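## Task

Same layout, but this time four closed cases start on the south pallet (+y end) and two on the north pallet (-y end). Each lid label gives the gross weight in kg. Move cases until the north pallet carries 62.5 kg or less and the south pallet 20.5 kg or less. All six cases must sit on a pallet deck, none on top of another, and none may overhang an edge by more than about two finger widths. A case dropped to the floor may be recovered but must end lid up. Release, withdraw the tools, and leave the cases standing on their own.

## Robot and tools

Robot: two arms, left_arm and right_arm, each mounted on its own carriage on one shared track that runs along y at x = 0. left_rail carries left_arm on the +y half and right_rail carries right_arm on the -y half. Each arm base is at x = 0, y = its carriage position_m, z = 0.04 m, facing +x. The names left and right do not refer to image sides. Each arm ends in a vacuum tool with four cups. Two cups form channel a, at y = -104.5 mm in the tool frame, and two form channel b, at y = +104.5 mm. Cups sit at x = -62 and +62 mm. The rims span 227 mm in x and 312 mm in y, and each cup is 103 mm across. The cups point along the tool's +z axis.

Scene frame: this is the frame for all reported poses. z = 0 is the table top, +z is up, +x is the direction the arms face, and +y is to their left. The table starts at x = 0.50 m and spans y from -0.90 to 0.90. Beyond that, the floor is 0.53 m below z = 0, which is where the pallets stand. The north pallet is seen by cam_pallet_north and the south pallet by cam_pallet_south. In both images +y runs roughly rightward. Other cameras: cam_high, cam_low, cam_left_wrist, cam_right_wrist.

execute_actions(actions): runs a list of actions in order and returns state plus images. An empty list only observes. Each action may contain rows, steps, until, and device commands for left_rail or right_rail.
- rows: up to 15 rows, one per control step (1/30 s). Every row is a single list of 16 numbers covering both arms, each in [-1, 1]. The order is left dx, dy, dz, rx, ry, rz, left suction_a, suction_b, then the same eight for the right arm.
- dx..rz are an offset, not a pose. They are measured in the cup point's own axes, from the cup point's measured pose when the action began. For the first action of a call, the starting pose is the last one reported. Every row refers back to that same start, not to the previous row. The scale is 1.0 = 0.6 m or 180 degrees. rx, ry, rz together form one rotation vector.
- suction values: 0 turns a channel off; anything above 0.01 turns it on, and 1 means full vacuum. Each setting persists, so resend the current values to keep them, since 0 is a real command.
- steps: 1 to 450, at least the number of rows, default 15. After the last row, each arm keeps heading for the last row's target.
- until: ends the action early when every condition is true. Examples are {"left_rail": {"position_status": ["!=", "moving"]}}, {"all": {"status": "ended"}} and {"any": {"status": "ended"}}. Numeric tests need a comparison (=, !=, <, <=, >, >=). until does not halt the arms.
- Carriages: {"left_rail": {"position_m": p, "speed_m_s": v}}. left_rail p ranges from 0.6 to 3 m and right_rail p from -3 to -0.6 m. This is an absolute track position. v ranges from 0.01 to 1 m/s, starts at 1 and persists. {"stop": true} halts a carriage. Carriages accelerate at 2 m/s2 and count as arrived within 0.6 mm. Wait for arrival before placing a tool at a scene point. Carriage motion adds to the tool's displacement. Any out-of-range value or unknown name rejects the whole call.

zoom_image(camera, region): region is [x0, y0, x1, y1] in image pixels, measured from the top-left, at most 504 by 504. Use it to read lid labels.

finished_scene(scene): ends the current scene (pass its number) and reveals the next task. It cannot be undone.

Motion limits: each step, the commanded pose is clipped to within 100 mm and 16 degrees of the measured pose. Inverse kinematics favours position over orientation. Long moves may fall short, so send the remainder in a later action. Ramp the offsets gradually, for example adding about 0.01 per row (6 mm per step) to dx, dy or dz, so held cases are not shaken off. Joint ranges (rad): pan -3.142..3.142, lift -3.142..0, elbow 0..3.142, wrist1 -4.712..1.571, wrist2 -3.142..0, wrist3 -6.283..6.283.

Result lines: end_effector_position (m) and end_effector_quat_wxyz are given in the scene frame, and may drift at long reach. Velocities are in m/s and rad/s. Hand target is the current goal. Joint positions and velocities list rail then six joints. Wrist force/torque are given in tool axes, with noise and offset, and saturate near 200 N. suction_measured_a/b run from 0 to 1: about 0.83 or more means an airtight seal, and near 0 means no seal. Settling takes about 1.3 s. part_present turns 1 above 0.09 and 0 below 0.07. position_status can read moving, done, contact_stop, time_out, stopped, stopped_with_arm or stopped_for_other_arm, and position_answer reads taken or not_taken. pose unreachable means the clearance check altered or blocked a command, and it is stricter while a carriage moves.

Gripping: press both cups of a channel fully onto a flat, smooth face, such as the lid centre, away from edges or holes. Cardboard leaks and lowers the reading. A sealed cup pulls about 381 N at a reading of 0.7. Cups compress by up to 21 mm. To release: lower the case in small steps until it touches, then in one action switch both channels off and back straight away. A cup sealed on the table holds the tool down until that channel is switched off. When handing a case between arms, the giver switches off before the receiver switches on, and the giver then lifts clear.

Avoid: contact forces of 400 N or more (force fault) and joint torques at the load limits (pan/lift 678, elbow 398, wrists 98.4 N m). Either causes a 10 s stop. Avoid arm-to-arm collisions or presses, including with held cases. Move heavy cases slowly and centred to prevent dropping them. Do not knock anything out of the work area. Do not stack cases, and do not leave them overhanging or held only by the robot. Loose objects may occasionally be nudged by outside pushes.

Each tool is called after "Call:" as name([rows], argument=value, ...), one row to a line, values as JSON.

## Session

Call:
execute_actions(actions=[])

Scene clock: 0.00 s.
left_arm: end_effector_position=(+0.8513, +1.1509, +0.4407) suction_measured_a=0.01 part_present_a=0 suction_measured_b=0.01 part_present_b=0 end_effector_quat_wxyz=(+0.001, +0.001, +1.000, -0.001) end_effector_velocity=(-0.000, +0.000, +0.000) end_effector_angular_velocity=(-0.000, -0.000, +0.000) | right_arm: end_effector_position=(+0.8498, -1.4717, +0.4404) suction_measured_a=0.00 part_present_a=0 suction_measured_b=0.00 part_present_b=0 end_effector_quat_wxyz=(+0.000, -0.001, +1.000, -0.000) end_effector_velocity=(-0.000, +0.000, +0.000) end_effector_angular_velocity=(-0.000, -0.000, +0.000)
Joint positions: left_arm=[ 1.152 -0.24  -1.498  2.091 -2.166 -1.571  1.333] | right_arm=[-1.472 -0.238 -1.499  2.092 -2.165 -1.571  1.332]
Joint velocities: left_arm=[ 0.  0. -0.  0. -0.  0. -0.] | right_arm=[ 0.  0. -0.  0. -0.  0.  0.]
Wrist force (N, on the end effector, along its own x y z axes, offset not removed): no reading
Wrist torque (N m, same axes, about the end effector's origin, offset not removed): no reading
Hand target (left_arm): +0.851, +1.151, +0.441; +0.001, +0.001, +1.000, -0.001
Hand target (right_arm): +0.850, -1.472, +0.440; +0.000, -0.001, +1.000, -0.000
left_rail: position_m=1.152 position_m_goal=1.152 speed_m_s=1.00 position_status=done position_answer=taken refusals=0
right_rail: position_m=-1.472 position_m_goal=-1.472 speed_m_s=1.00 position_status=done position_answer=taken refusals=0

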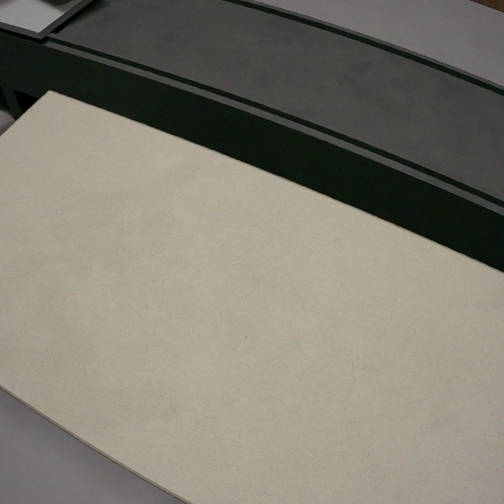

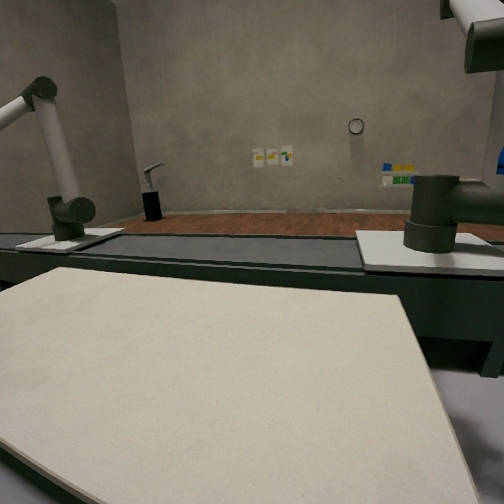

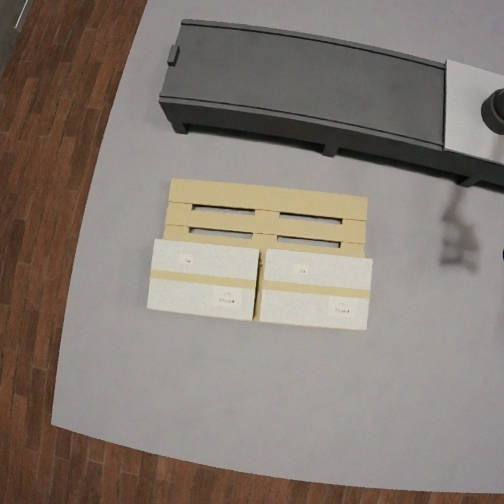

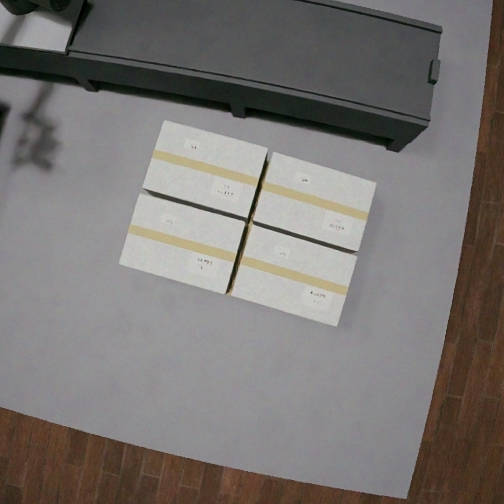

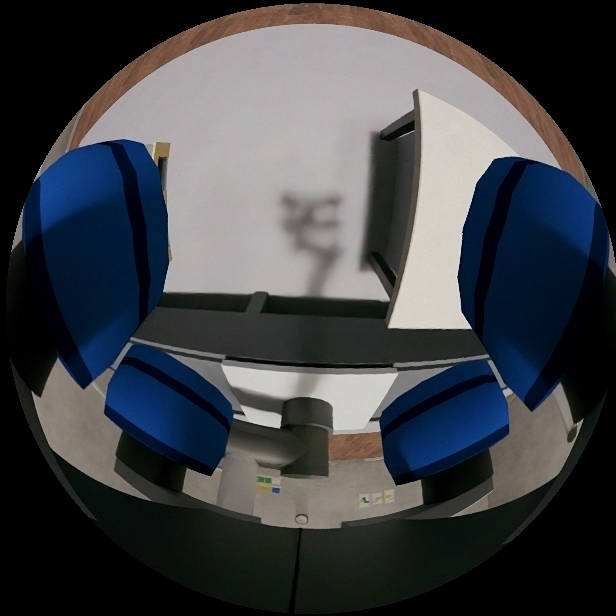

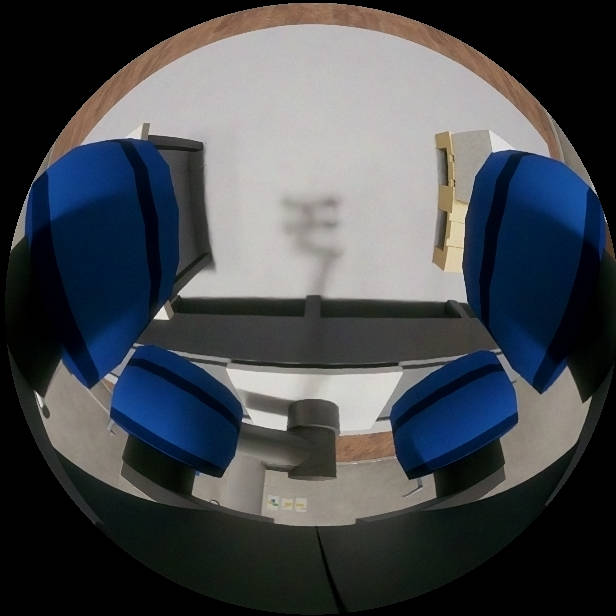

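Call:
execute_actions([
  {"rows":[[-0.4,0,0,0,0,0,0,0,-0.75,0,0,0,0,0,0,0]],"steps":25,"left_rail":{"position_m":2.5},"right_rail":{"position_m":-2.3}},
  {"rows":[[0,0,0.6,0,0,0,0,0,0,0,0.55,0,0,0,0,0]],"steps":35},
])

Call:
zoom_image(camera="cam_left_wrist", region=[160, 100, 480, 420])

Call:
zoom_image(camera="cam_right_wrist", region=[170, 100, 470, 350])

Call:
execute_actions([
  {"rows":[[-0.1,0.1,0,0,0,0,0,0,0.05,0,0,0,0,0,0,0]],"steps":40,"left_rail":{"position_m":3},"right_rail":{"position_m":-2.86}},
])

Call:
zoom_image(camera="cam_left_wrist", region=[160, 100, 480, 420])

Call:
zoom_image(camera="cam_right_wrist", region=[170, 100, 470, 350])

Scene clock: 13.27 s.
left_arm: end_effector_position=(+1.0869, +2.4985, +0.0817) suction_measured_a=0.01 part_present_a=0 suction_measured_b=0.01 part_present_b=0 end_effector_quat_wxyz=(+0.001, +0.001, +1.000, -0.000) end_effector_velocity=(+0.004, -0.001, -0.011) end_effector_angular_velocity=(-0.000, -0.003, -0.000) | right_arm: end_effector_position=(+1.1846, -2.2971, +0.1096) suction_measured_a=0.00 part_present_a=0 suction_measured_b=0.00 part_present_b=0 end_effector_quat_wxyz=(+0.002, -0.001, +1.000, +0.000) end_effector_velocity=(+0.001, -0.000, -0.009) end_effector_angular_velocity=(-0.000, -0.002, -0.000)
Joint positions: left_arm=[ 2.5   -0.187 -0.947  1.929 -2.556 -1.571  1.386] | right_arm=[-2.3   -0.168 -0.901  1.767 -2.44  -1.57   1.401]
Joint velocities: left_arm=[ 0.    -0.     0.014 -0.003 -0.014  0.     0.   ] | right_arm=[ 0.    -0.     0.009  0.    -0.012  0.     0.   ]
Wrist force (N, on the end effector, along its own x y z axes, offset not removed): left_arm=[-1.0 -1.5 4.2] | right_arm=[-1.3 5.6 -0.1]
Wrist torque (N m, same axes, about the end effector's origin, offset not removed): left_arm=[-0.05 0.03 -0.13] | right_arm=[1.21 -0.10 -0.35]
Hand target (left_arm): +1.087, +2.499, +0.080; +0.001, +0.001, +1.000, -0.000
Hand target (right_arm): +1.185, -2.297, +0.108; +0.002, -0.001, +1.000, +0.000
Off the commanded pose (left_arm): 0.002 m, 0 deg.
Off the commanded pose (right_arm): 0.001 m, 0 deg.
left_rail: position_m=2.500 position_m_goal=2.500 speed_m_s=1.00 position_status=done position_answer=taken refusals=0
right_rail: position_m=-2.300 position_m_goal=-2.300 speed_m_s=1.00 position_status=done position_answer=taken refusals=0

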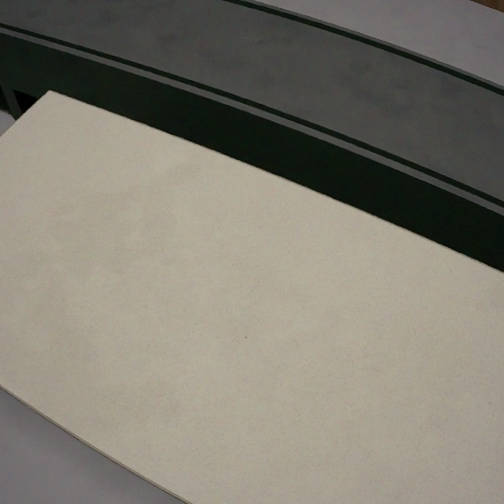

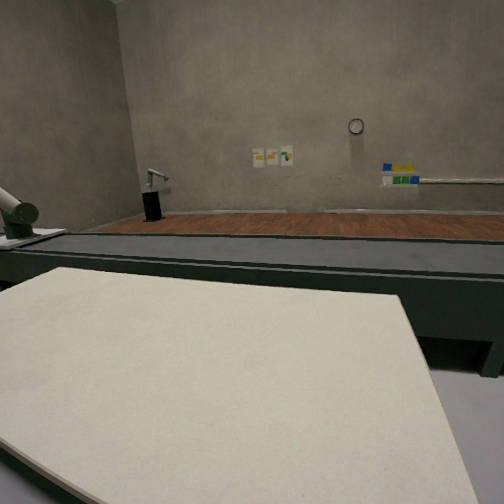

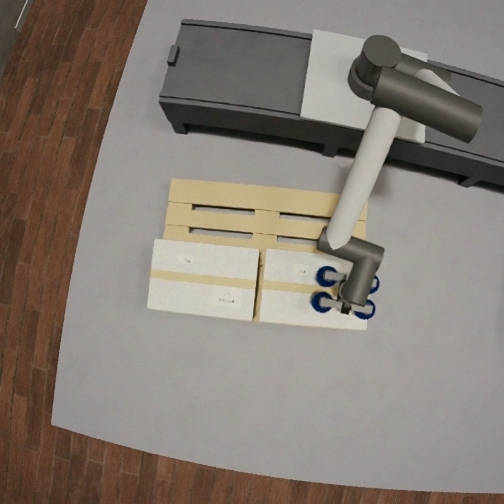

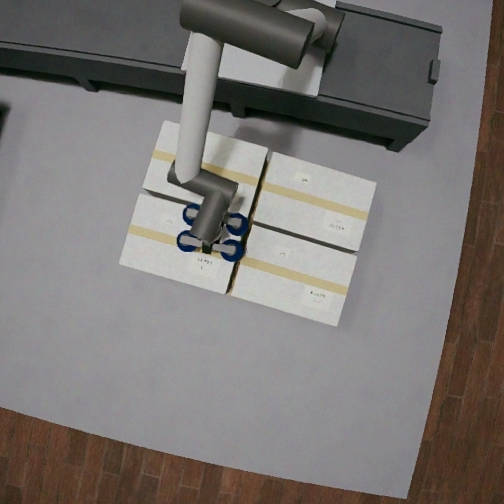

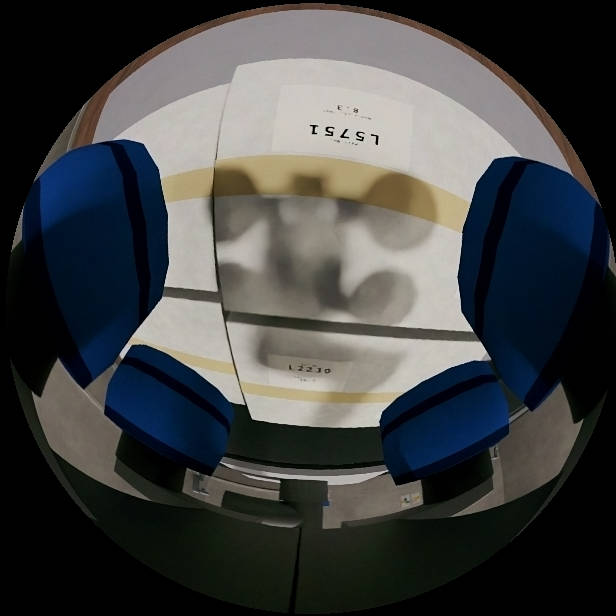

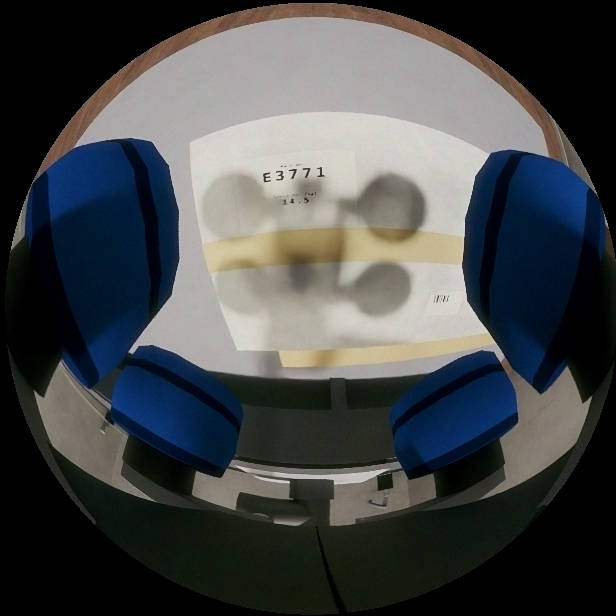

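Region (160, 100, 480, 420) of cam_left_wrist's 616x616 image, scaled by 1.575, with more detail than that image has.

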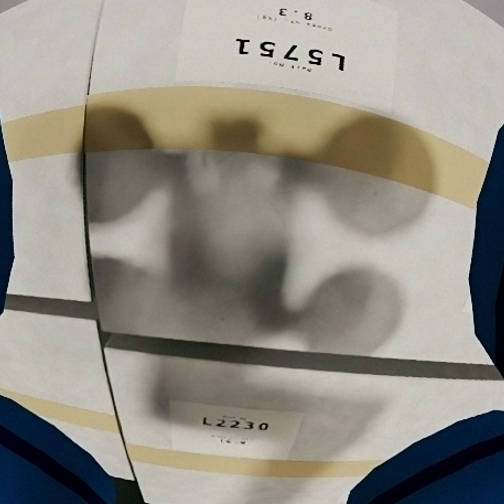

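Region (170, 100, 470, 350) of cam_right_wrist's 616x616 image, scaled by 1.680, with more detail than that image has.

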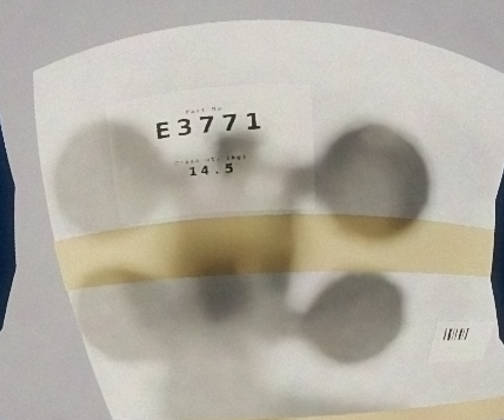

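Scene clock: 14.60 s.
left_arm: end_effector_position=(+1.1470, +3.0585, +0.0818) suction_measured_a=0.01 part_present_a=0 suction_measured_b=0.01 part_present_b=0 end_effector_quat_wxyz=(+0.001, +0.001, +1.000, -0.000) end_effector_velocity=(+0.000, -0.000, -0.000) end_effector_angular_velocity=(+0.000, +0.000, -0.000) | right_arm: end_effector_position=(+1.1546, -2.8571, +0.1095) suction_measured_a=0.00 part_present_a=0 suction_measured_b=0.00 part_present_b=0 end_effector_quat_wxyz=(+0.002, -0.001, +1.000, +0.000) end_effector_velocity=(+0.000, +0.000, +0.000) end_effector_angular_velocity=(-0.000, -0.000, +0.000)
Joint positions: left_arm=[ 3.    -0.125 -0.903  1.831 -2.501 -1.571  1.448] | right_arm=[-2.86  -0.173 -0.924  1.817 -2.466 -1.57   1.397]
Joint velocities: left_arm=[ 0. -0.  0. -0.  0. -0.  0.] | right_arm=[ 0.  0. -0. -0. -0. -0.  0.]
Wrist force (N, on the end effector, along its own x y z axes, offset not removed): left_arm=[-1.9 0.5 4.8] | right_arm=[-0.3 6.3 -1.2]
Wrist torque (N m, same axes, about the end effector's origin, offset not removed): left_arm=[0.26 0.22 -0.30] | right_arm=[1.32 -0.22 -0.35]
Hand target (left_arm): +1.147, +3.058, +0.082; +0.001, +0.001, +1.000, -0.000
Hand target (right_arm): +1.155, -2.857, +0.109; +0.002, -0.001, +1.000, +0.000
Off the commanded pose (left_arm): 0.000 m, 0 deg.
Off the commanded pose (right_arm): 0.000 m, 0 deg.
left_rail: position_m=3.000 position_m_goal=3.000 speed_m_s=1.00 position_status=done position_answer=taken refusals=0
right_rail: position_m=-2.860 position_m_goal=-2.860 speed_m_s=1.00 position_status=done position_answer=taken refusals=0

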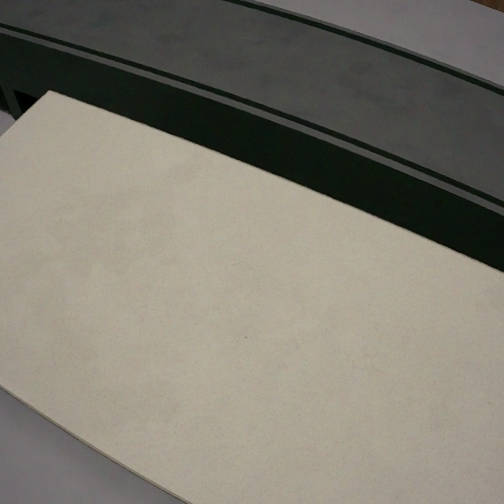

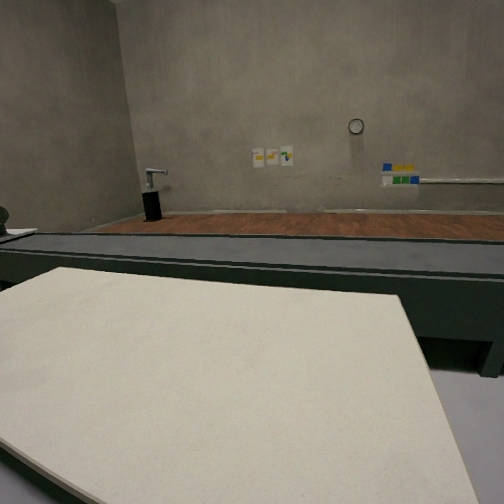

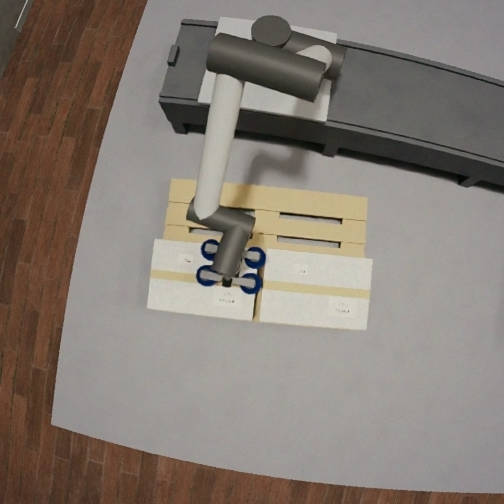

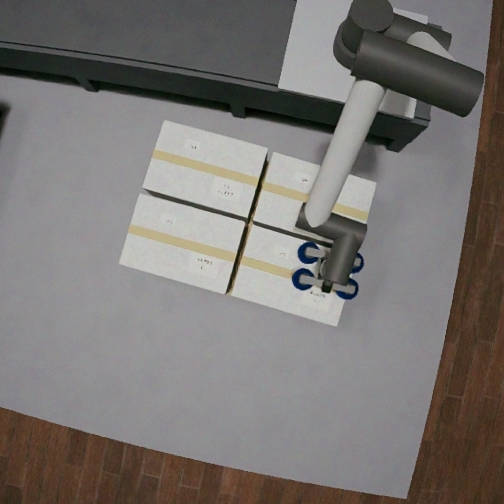

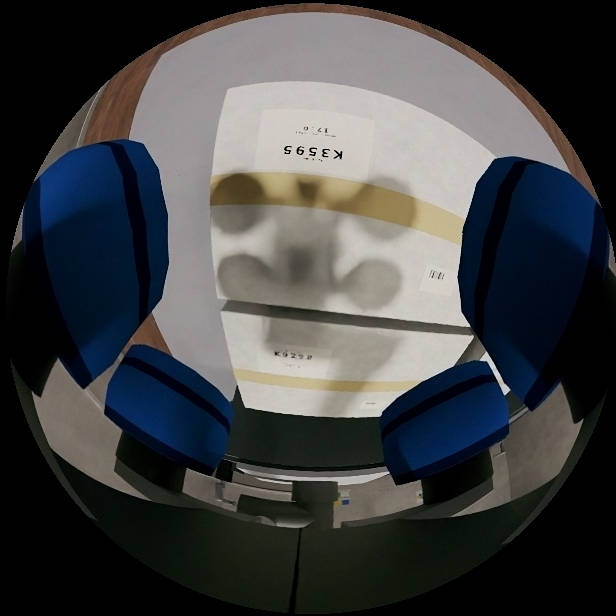

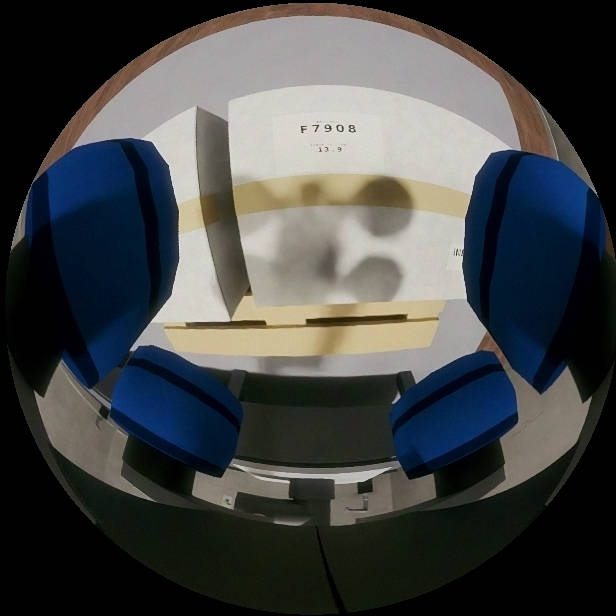

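Region (160, 100, 480, 420) of cam_left_wrist's 616x616 image, scaled by 1.575, with more detail than that image has.

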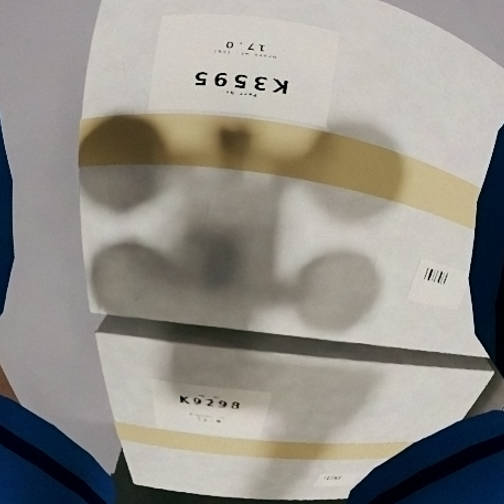

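Region (170, 100, 470, 350) of cam_right_wrist's 616x616 image, scaled by 1.680, with more detail than that image has.

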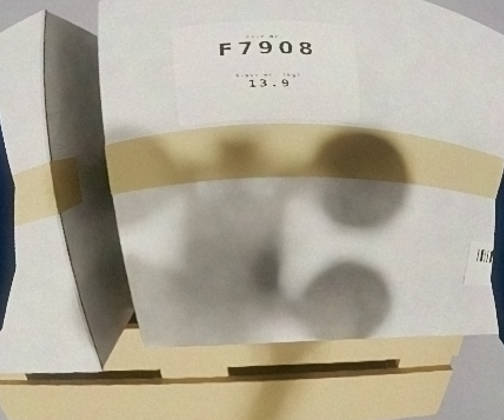

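Call:
execute_actions([
  {"rows":[[0.4,0,0,0,0,0,0,0,0.4,0,-0.4,0,0,0,0,0]],"steps":25,"right_rail":{"position_m":-1.6}},
])

Call:
zoom_image(camera="cam_left_wrist", region=[180, 130, 450, 350])

Call:
execute_actions([
  {"rows":[[0.22,0,0.2,0,0,0.022,0,0,0,0,0,0,0,0,0,0]],"steps":40,"left_rail":{"position_m":2.33}},
])

Scene clock: 24.67 s.
left_arm: end_effector_position=(+0.9109, +3.0589, +0.0813) suction_measured_a=0.01 part_present_a=0 suction_measured_b=0.01 part_present_b=0 end_effector_quat_wxyz=(+0.001, +0.001, +1.000, -0.000) end_effector_velocity=(-0.030, -0.002, +0.003) end_effector_angular_velocity=(+0.001, -0.005, +0.000) | right_arm: end_effector_position=(+0.9302, -2.3121, +0.3305) suction_measured_a=0.00 part_present_a=0 suction_measured_b=0.00 part_present_b=0 end_effector_quat_wxyz=(+0.002, -0.001, +1.000, +0.000) end_effector_velocity=(-0.121, +0.995, +0.133) end_effector_angular_velocity=(-0.001, -0.005, -0.000)
Joint positions: left_arm=[ 3.    -0.157 -1.061  2.192 -2.704 -1.571  1.416] | right_arm=[-2.316 -0.214 -1.322  2.067 -2.318 -1.57   1.355]
Joint velocities: left_arm=[ 0.    -0.008 -0.023  0.047 -0.029  0.002 -0.008] | right_arm=[ 1.    -0.034 -0.24   0.088  0.147 -0.    -0.034]
Wrist force (N, on the end effector, along its own x y z axes, offset not removed): left_arm=[-2.4 1.4 7.7] | right_arm=[2.7 5.3 -3.9]
Wrist torque (N m, same axes, about the end effector's origin, offset not removed): left_arm=[0.30 0.46 -0.26] | right_arm=[1.11 -0.51 -0.34]
Hand target (left_arm): +0.907, +3.059, +0.082; +0.001, +0.001, +1.000, -0.000
Hand target (right_arm): +0.915, -2.257, +0.347; +0.002, -0.001, +1.000, +0.000
Off the commanded pose (left_arm): 0.004 m, 0 deg.
Off the commanded pose (right_arm): 0.024 m, 0 deg.
left_rail: position_m=3.000 position_m_goal=3.000 speed_m_s=1.00 position_status=done position_answer=taken refusals=0
right_rail: position_m=-2.316 position_m_goal=-1.600 speed_m_s=1.00 position_status=moving position_answer=taken refusals=0

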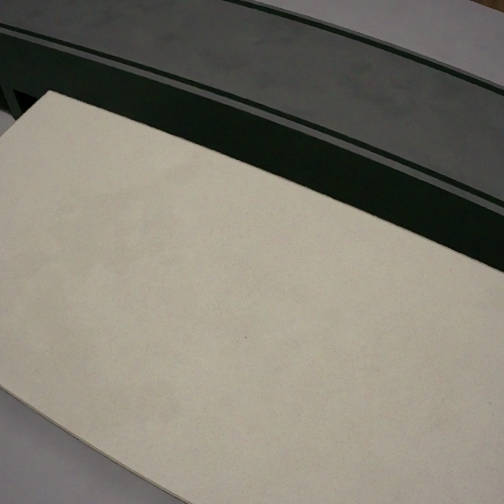

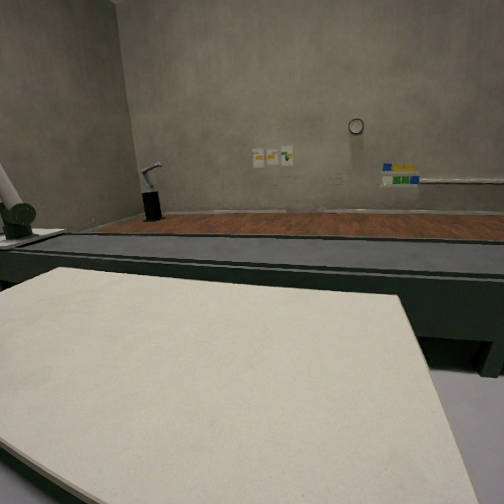

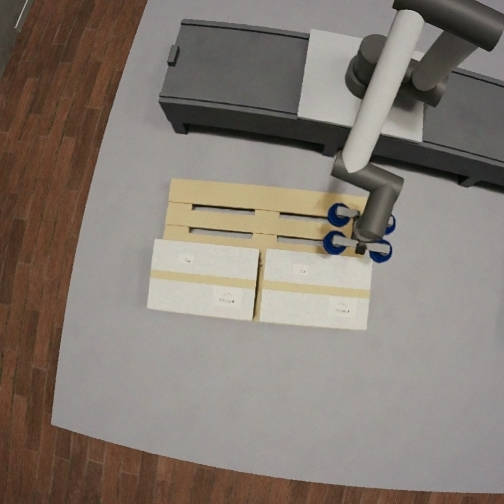

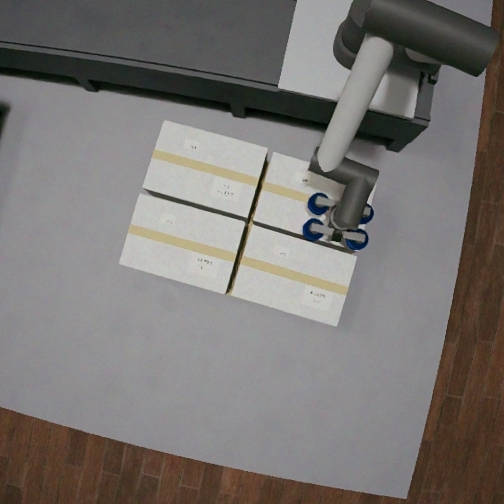

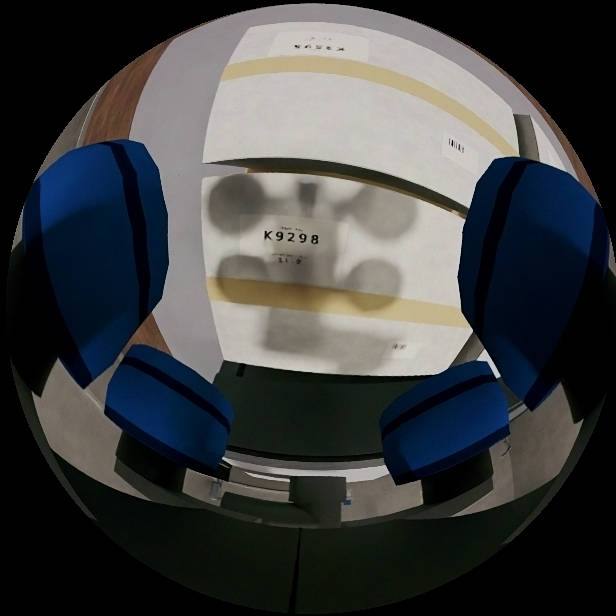

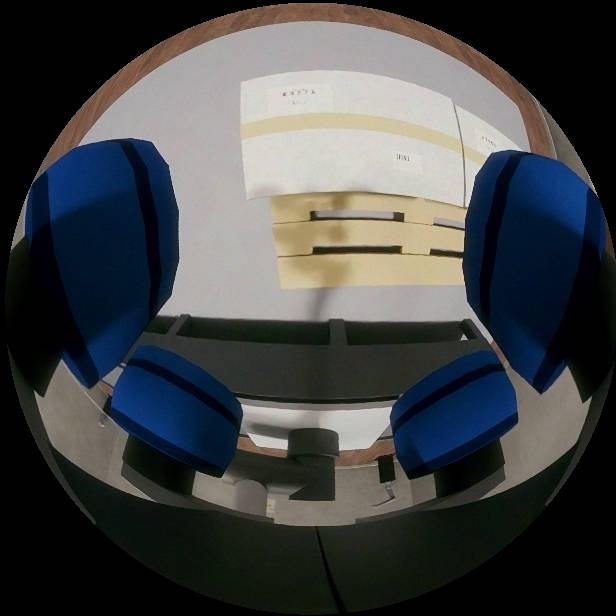

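Region (180, 130, 450, 350) of cam_left_wrist's 616x616 image, scaled by 1.867, with more detail than that image has; it fills the top 411 rows of this view, and the rest is white.

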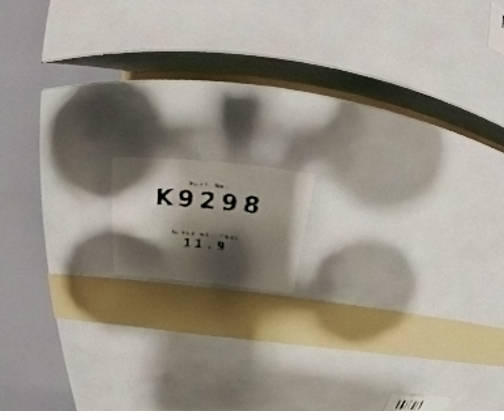

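Scene clock: 26.00 s.
left_arm: end_effector_position=(+0.7788, +2.3888, -0.0388) suction_measured_a=0.01 part_present_a=0 suction_measured_b=0.01 part_present_b=0 end_effector_quat_wxyz=(+0.001, +0.036, +0.999, -0.000) end_effector_velocity=(-0.000, +0.000, -0.000) end_effector_angular_velocity=(-0.000, -0.000, +0.000) | right_arm: end_effector_position=(+0.9302, -1.5963, +0.3305) suction_measured_a=0.00 part_present_a=0 suction_measured_b=0.00 part_present_b=0 end_effector_quat_wxyz=(+0.002, -0.001, +1.000, +0.000) end_effector_velocity=(+0.000, -0.000, -0.000) end_effector_angular_velocity=(+0.000, +0.000, -0.000)
Joint positions: left_arm=[ 2.33  -0.184 -0.941  2.392 -3.024 -1.571  1.458] | right_arm=[-1.6   -0.214 -1.322  2.067 -2.318 -1.57   1.355]
Joint velocities: left_arm=[ 0.  0.  0.  0. -0. -0. -0.] | right_arm=[ 0. -0.  0.  0.  0. -0. -0.]
Wrist force (N, on the end effector, along its own x y z axes, offset not removed): left_arm=[-0.5 -3.2 -1.0] | right_arm=[-0.1 2.8 0.2]
Wrist torque (N m, same axes, about the end effector's origin, offset not removed): left_arm=[-0.23 -0.01 -0.28] | right_arm=[0.84 -0.14 -0.34]
Hand target (left_arm): +0.779, +2.389, -0.039; +0.001, +0.036, +0.999, -0.000
Hand target (right_arm): +0.930, -1.596, +0.330; +0.002, -0.001, +1.000, +0.000
Off the commanded pose (left_arm): 0.000 m, 0 deg.
Off the commanded pose (right_arm): 0.000 m, 0 deg.
left_rail: position_m=2.330 position_m_goal=2.330 speed_m_s=1.00 position_status=done position_answer=taken refusals=0
right_rail: position_m=-1.600 position_m_goal=-1.600 speed_m_s=1.00 position_status=done position_answer=taken refusals=0

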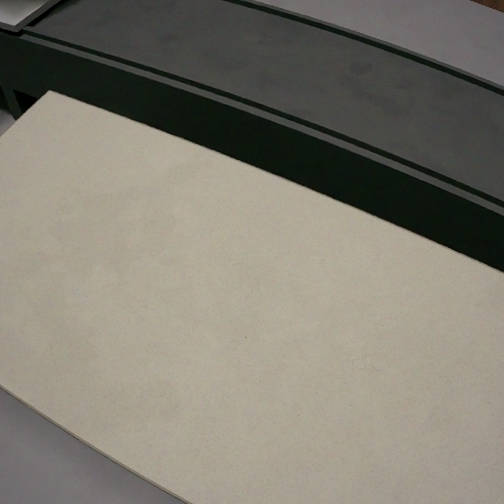

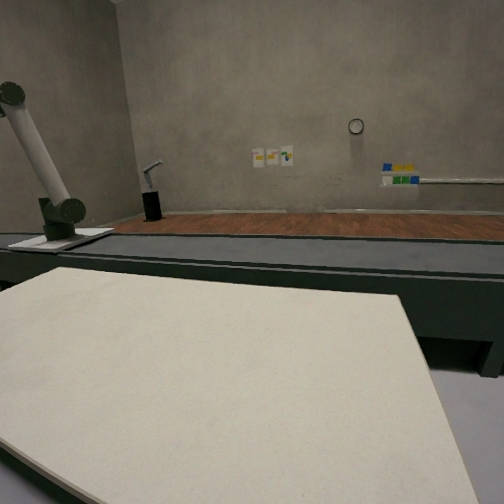

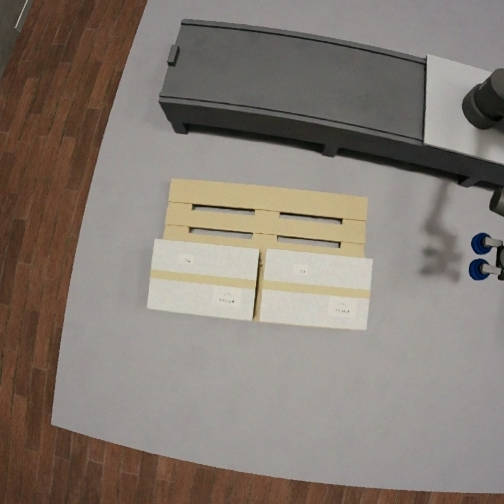

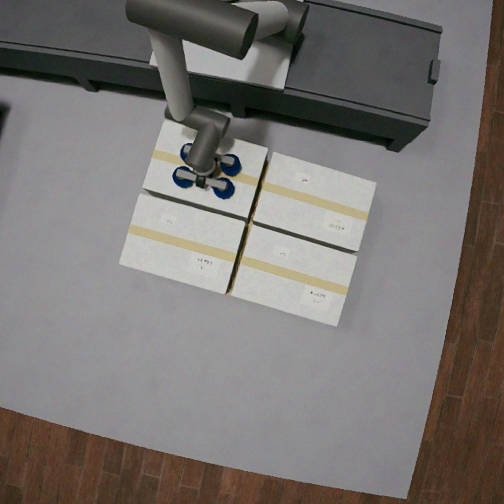

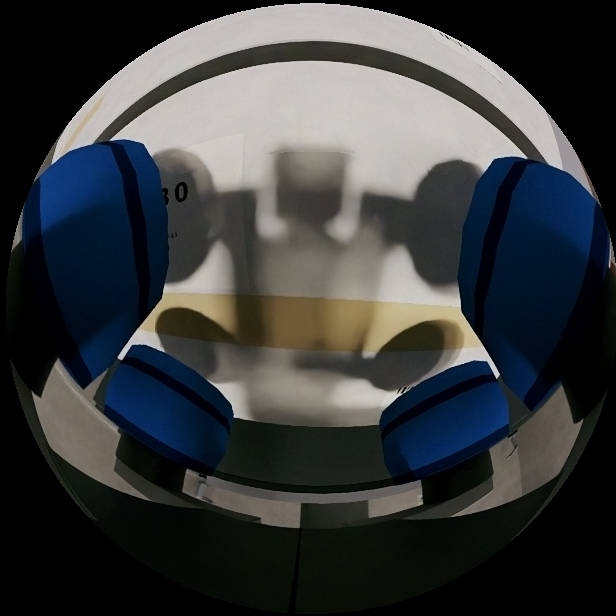

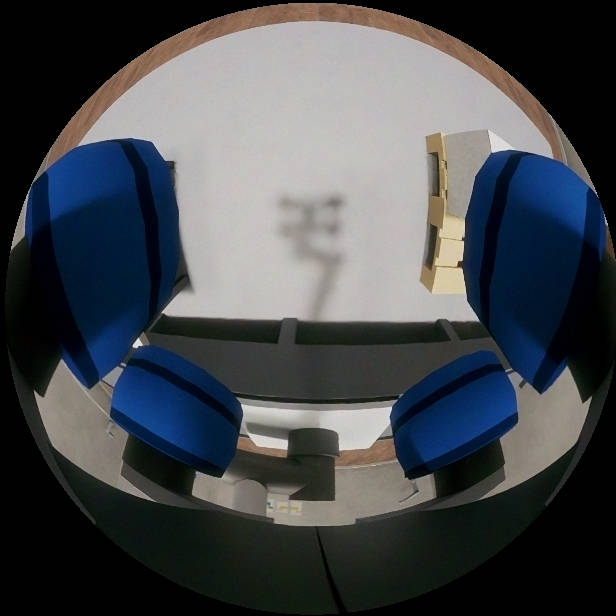

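Call:
execute_actions([
  {"rows":[[0.05,0,0.04,0,0,0.008,0,0,0,0,0,0,0,0,0,0]],"steps":15},
  {"rows":[[0,0,0.02,0,0,0,1,1,0,0,0,0,0,0,0,0],[0,0,0.04,0,0,0,1,1,0,0,0,0,0,0,0,0],[0,0,0.07,0,0,0,1,1,0,0,0,0,0,0,0,0]],"steps":30},
])

Scene clock: 33.53 s.
left_arm: end_effector_position=(+0.7497, +2.3909, -0.1040) suction_measured_a=0.94 part_present_a=1 suction_measured_b=0.94 part_present_b=1 end_effector_quat_wxyz=(+0.001, +0.048, +0.999, -0.000) end_effector_velocity=(+0.000, +0.000, -0.000) end_effector_angular_velocity=(-0.000, -0.000, +0.000) | right_arm: end_effector_position=(+0.9302, -1.5963, +0.3305) suction_measured_a=0.00 part_present_a=0 suction_measured_b=0.00 part_present_b=0 end_effector_quat_wxyz=(+0.002, -0.001, +1.000, +0.000) end_effector_velocity=(+0.000, -0.000, -0.000) end_effector_angular_velocity=(+0.000, +0.000, -0.000)
Joint positions: left_arm=[ 2.33  -0.189 -0.83   2.424 -3.165 -1.572  1.478] | right_arm=[-1.6   -0.214 -1.322  2.067 -2.318 -1.57   1.355]
Joint velocities: left_arm=[ 0.     0.     0.    -0.    -0.001  0.     0.   ] | right_arm=[ 0. -0.  0. -0.  0. -0.  0.]
Wrist force (N, on the end effector, along its own x y z axes, offset not removed): left_arm=[-3.2 4.0 52.9] | right_arm=[0.6 4.1 -1.5]
Wrist torque (N m, same axes, about the end effector's origin, offset not removed): left_arm=[4.53 1.00 -0.17] | right_arm=[1.16 -0.35 -0.34]
Hand target (left_arm): +0.750, +2.391, -0.104; +0.001, +0.048, +0.999, -0.000
Hand target (right_arm): +0.930, -1.596, +0.330; +0.002, -0.001, +1.000, +0.000
Off the commanded pose (left_arm): 0.000 m, 0 deg.
Off the commanded pose (right_arm): 0.000 m, 0 deg.
left_rail: position_m=2.330 position_m_goal=2.330 speed_m_s=1.00 position_status=done position_answer=taken refusals=0
right_rail: position_m=-1.600 position_m_goal=-1.600 speed_m_s=1.00 position_status=done position_answer=taken refusals=0

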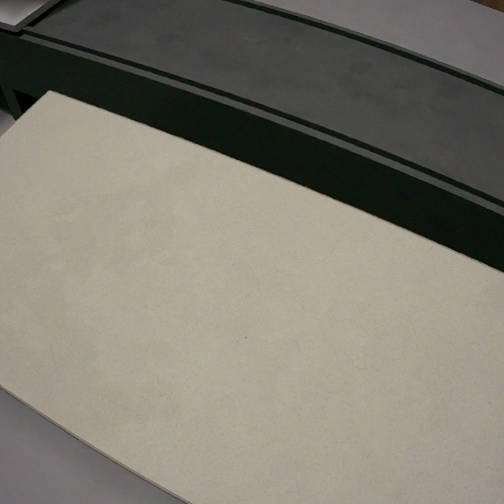

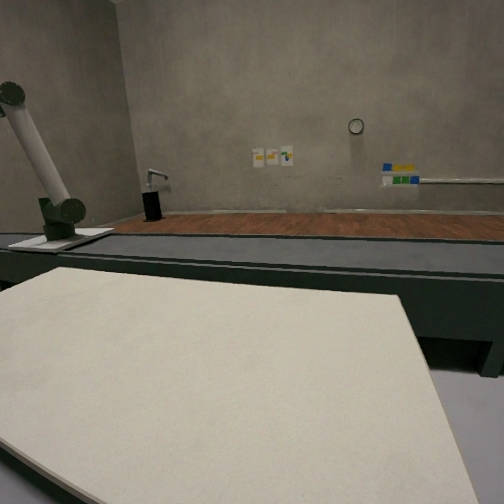

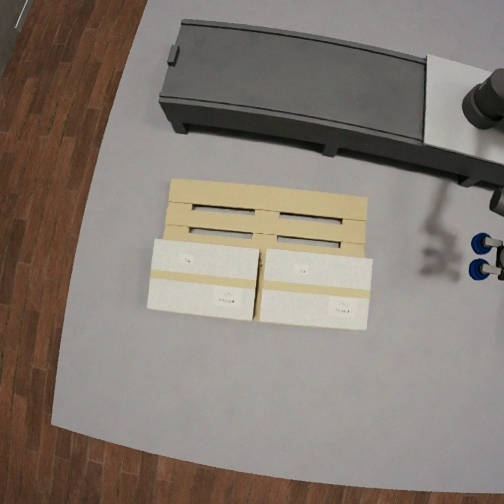

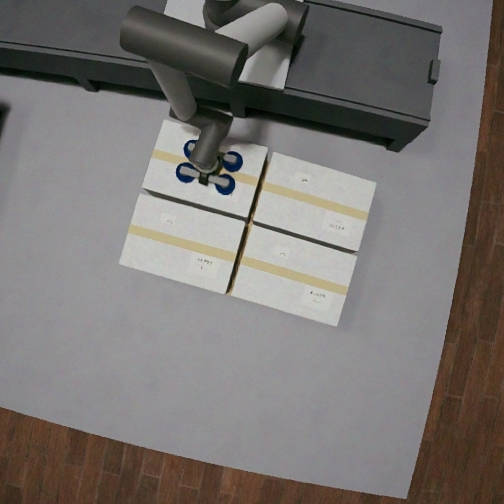

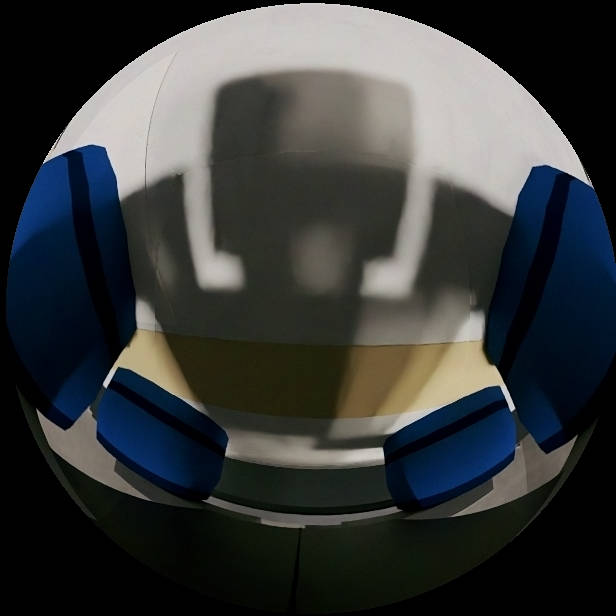

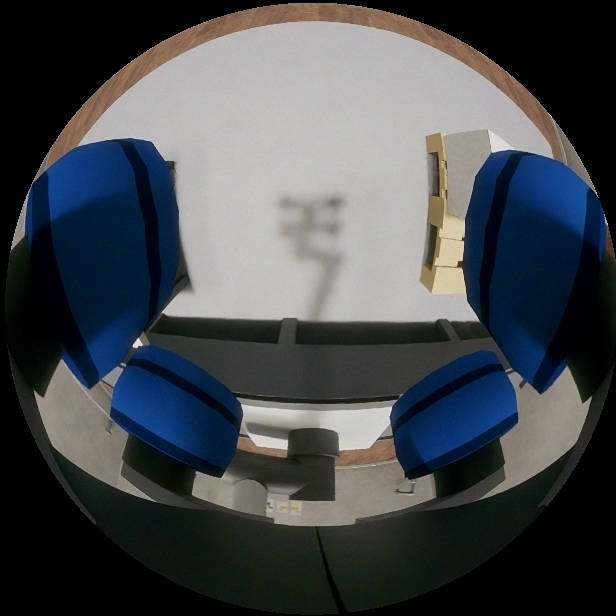

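Call:
execute_actions([
  {"rows":[[0,0,0.005,0,0,0,1,1,0,0,0,0,0,0,0,0]],"steps":10},
])

Scene clock: 37.00 s.
left_arm: end_effector_position=(+0.7497, +2.3910, -0.1067) suction_measured_a=0.95 part_present_a=1 suction_measured_b=0.95 part_present_b=1 end_effector_quat_wxyz=(+0.001, +0.048, +0.999, -0.000) end_effector_velocity=(+0.000, -0.000, -0.003) end_effector_angular_velocity=(-0.000, -0.000, +0.000) | right_arm: end_effector_position=(+0.9302, -1.5963, +0.3305) suction_measured_a=0.00 part_present_a=0 suction_measured_b=0.00 part_present_b=0 end_effector_quat_wxyz=(+0.002, -0.001, +1.000, +0.000) end_effector_velocity=(-0.000, +0.000, -0.000) end_effector_angular_velocity=(+0.000, +0.000, +0.000)
Joint positions: left_arm=[ 2.33  -0.189 -0.826  2.423 -3.17  -1.571  1.478] | right_arm=[-1.6   -0.214 -1.322  2.067 -2.318 -1.57   1.355]
Joint velocities: left_arm=[ 0.     0.     0.005 -0.001 -0.004  0.    -0.   ] | right_arm=[ 0.  0.  0. -0.  0.  0. -0.]
Wrist force (N, on the end effector, along its own x y z axes, offset not removed): left_arm=[4.1 0.1 53.5] | right_arm=[-0.3 6.2 0.8]
Wrist torque (N m, same axes, about the end effector's origin, offset not removed): left_arm=[4.49 0.02 -0.13] | right_arm=[1.25 -0.28 -0.34]
Hand target (left_arm): +0.750, +2.391, -0.107; +0.001, +0.048, +0.999, -0.000
Hand target (right_arm): +0.930, -1.596, +0.330; +0.002, -0.001, +1.000, +0.000
Off the commanded pose (left_arm): 0.000 m, 0 deg.
Off the commanded pose (right_arm): 0.000 m, 0 deg.
left_rail: position_m=2.330 position_m_goal=2.330 speed_m_s=1.00 position_status=done position_answer=taken refusals=0
right_rail: position_m=-1.600 position_m_goal=-1.600 speed_m_s=1.00 position_status=done position_answer=taken refusals=0

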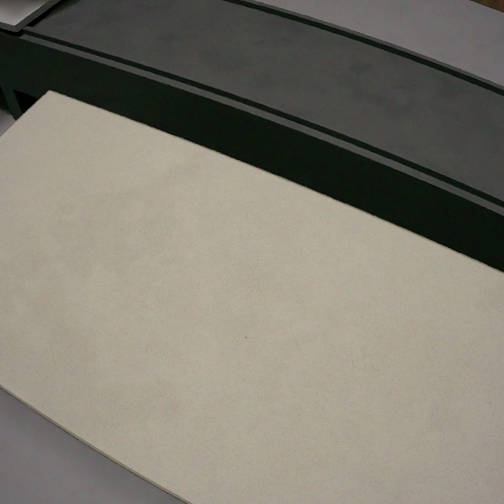

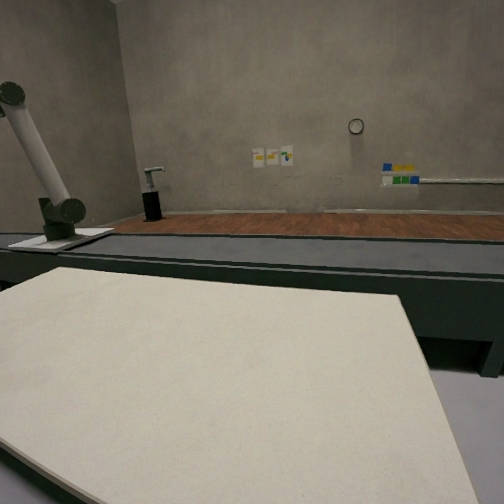

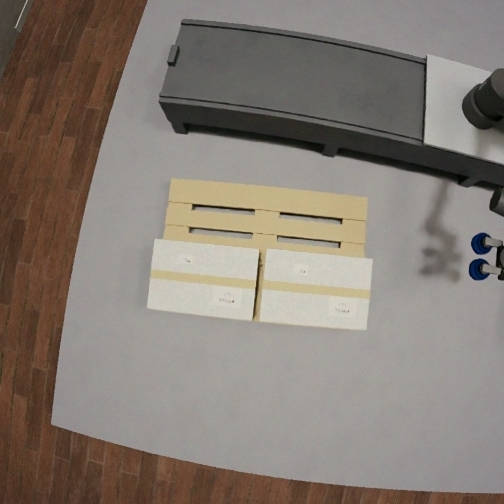

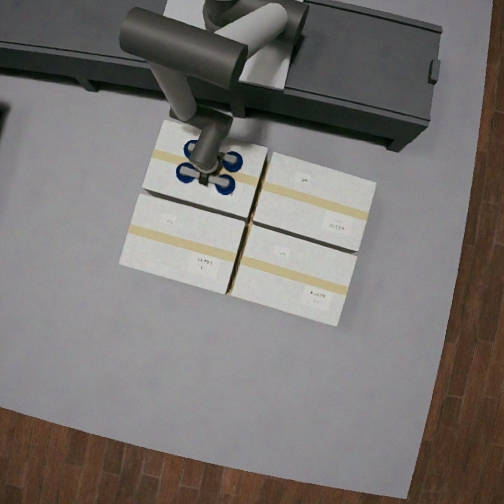

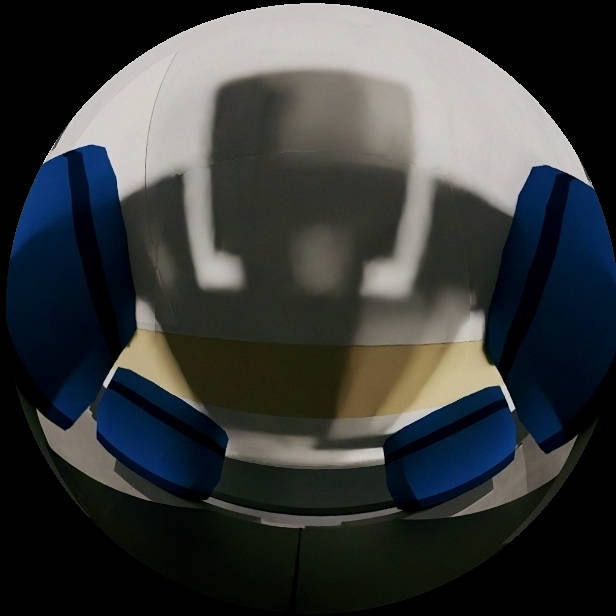

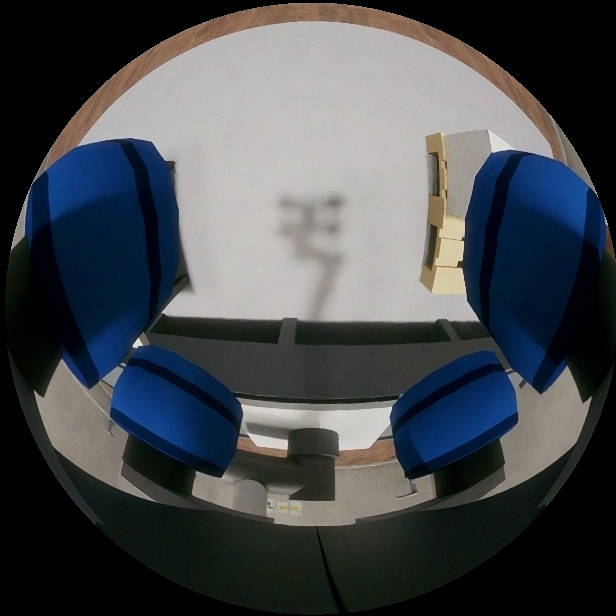

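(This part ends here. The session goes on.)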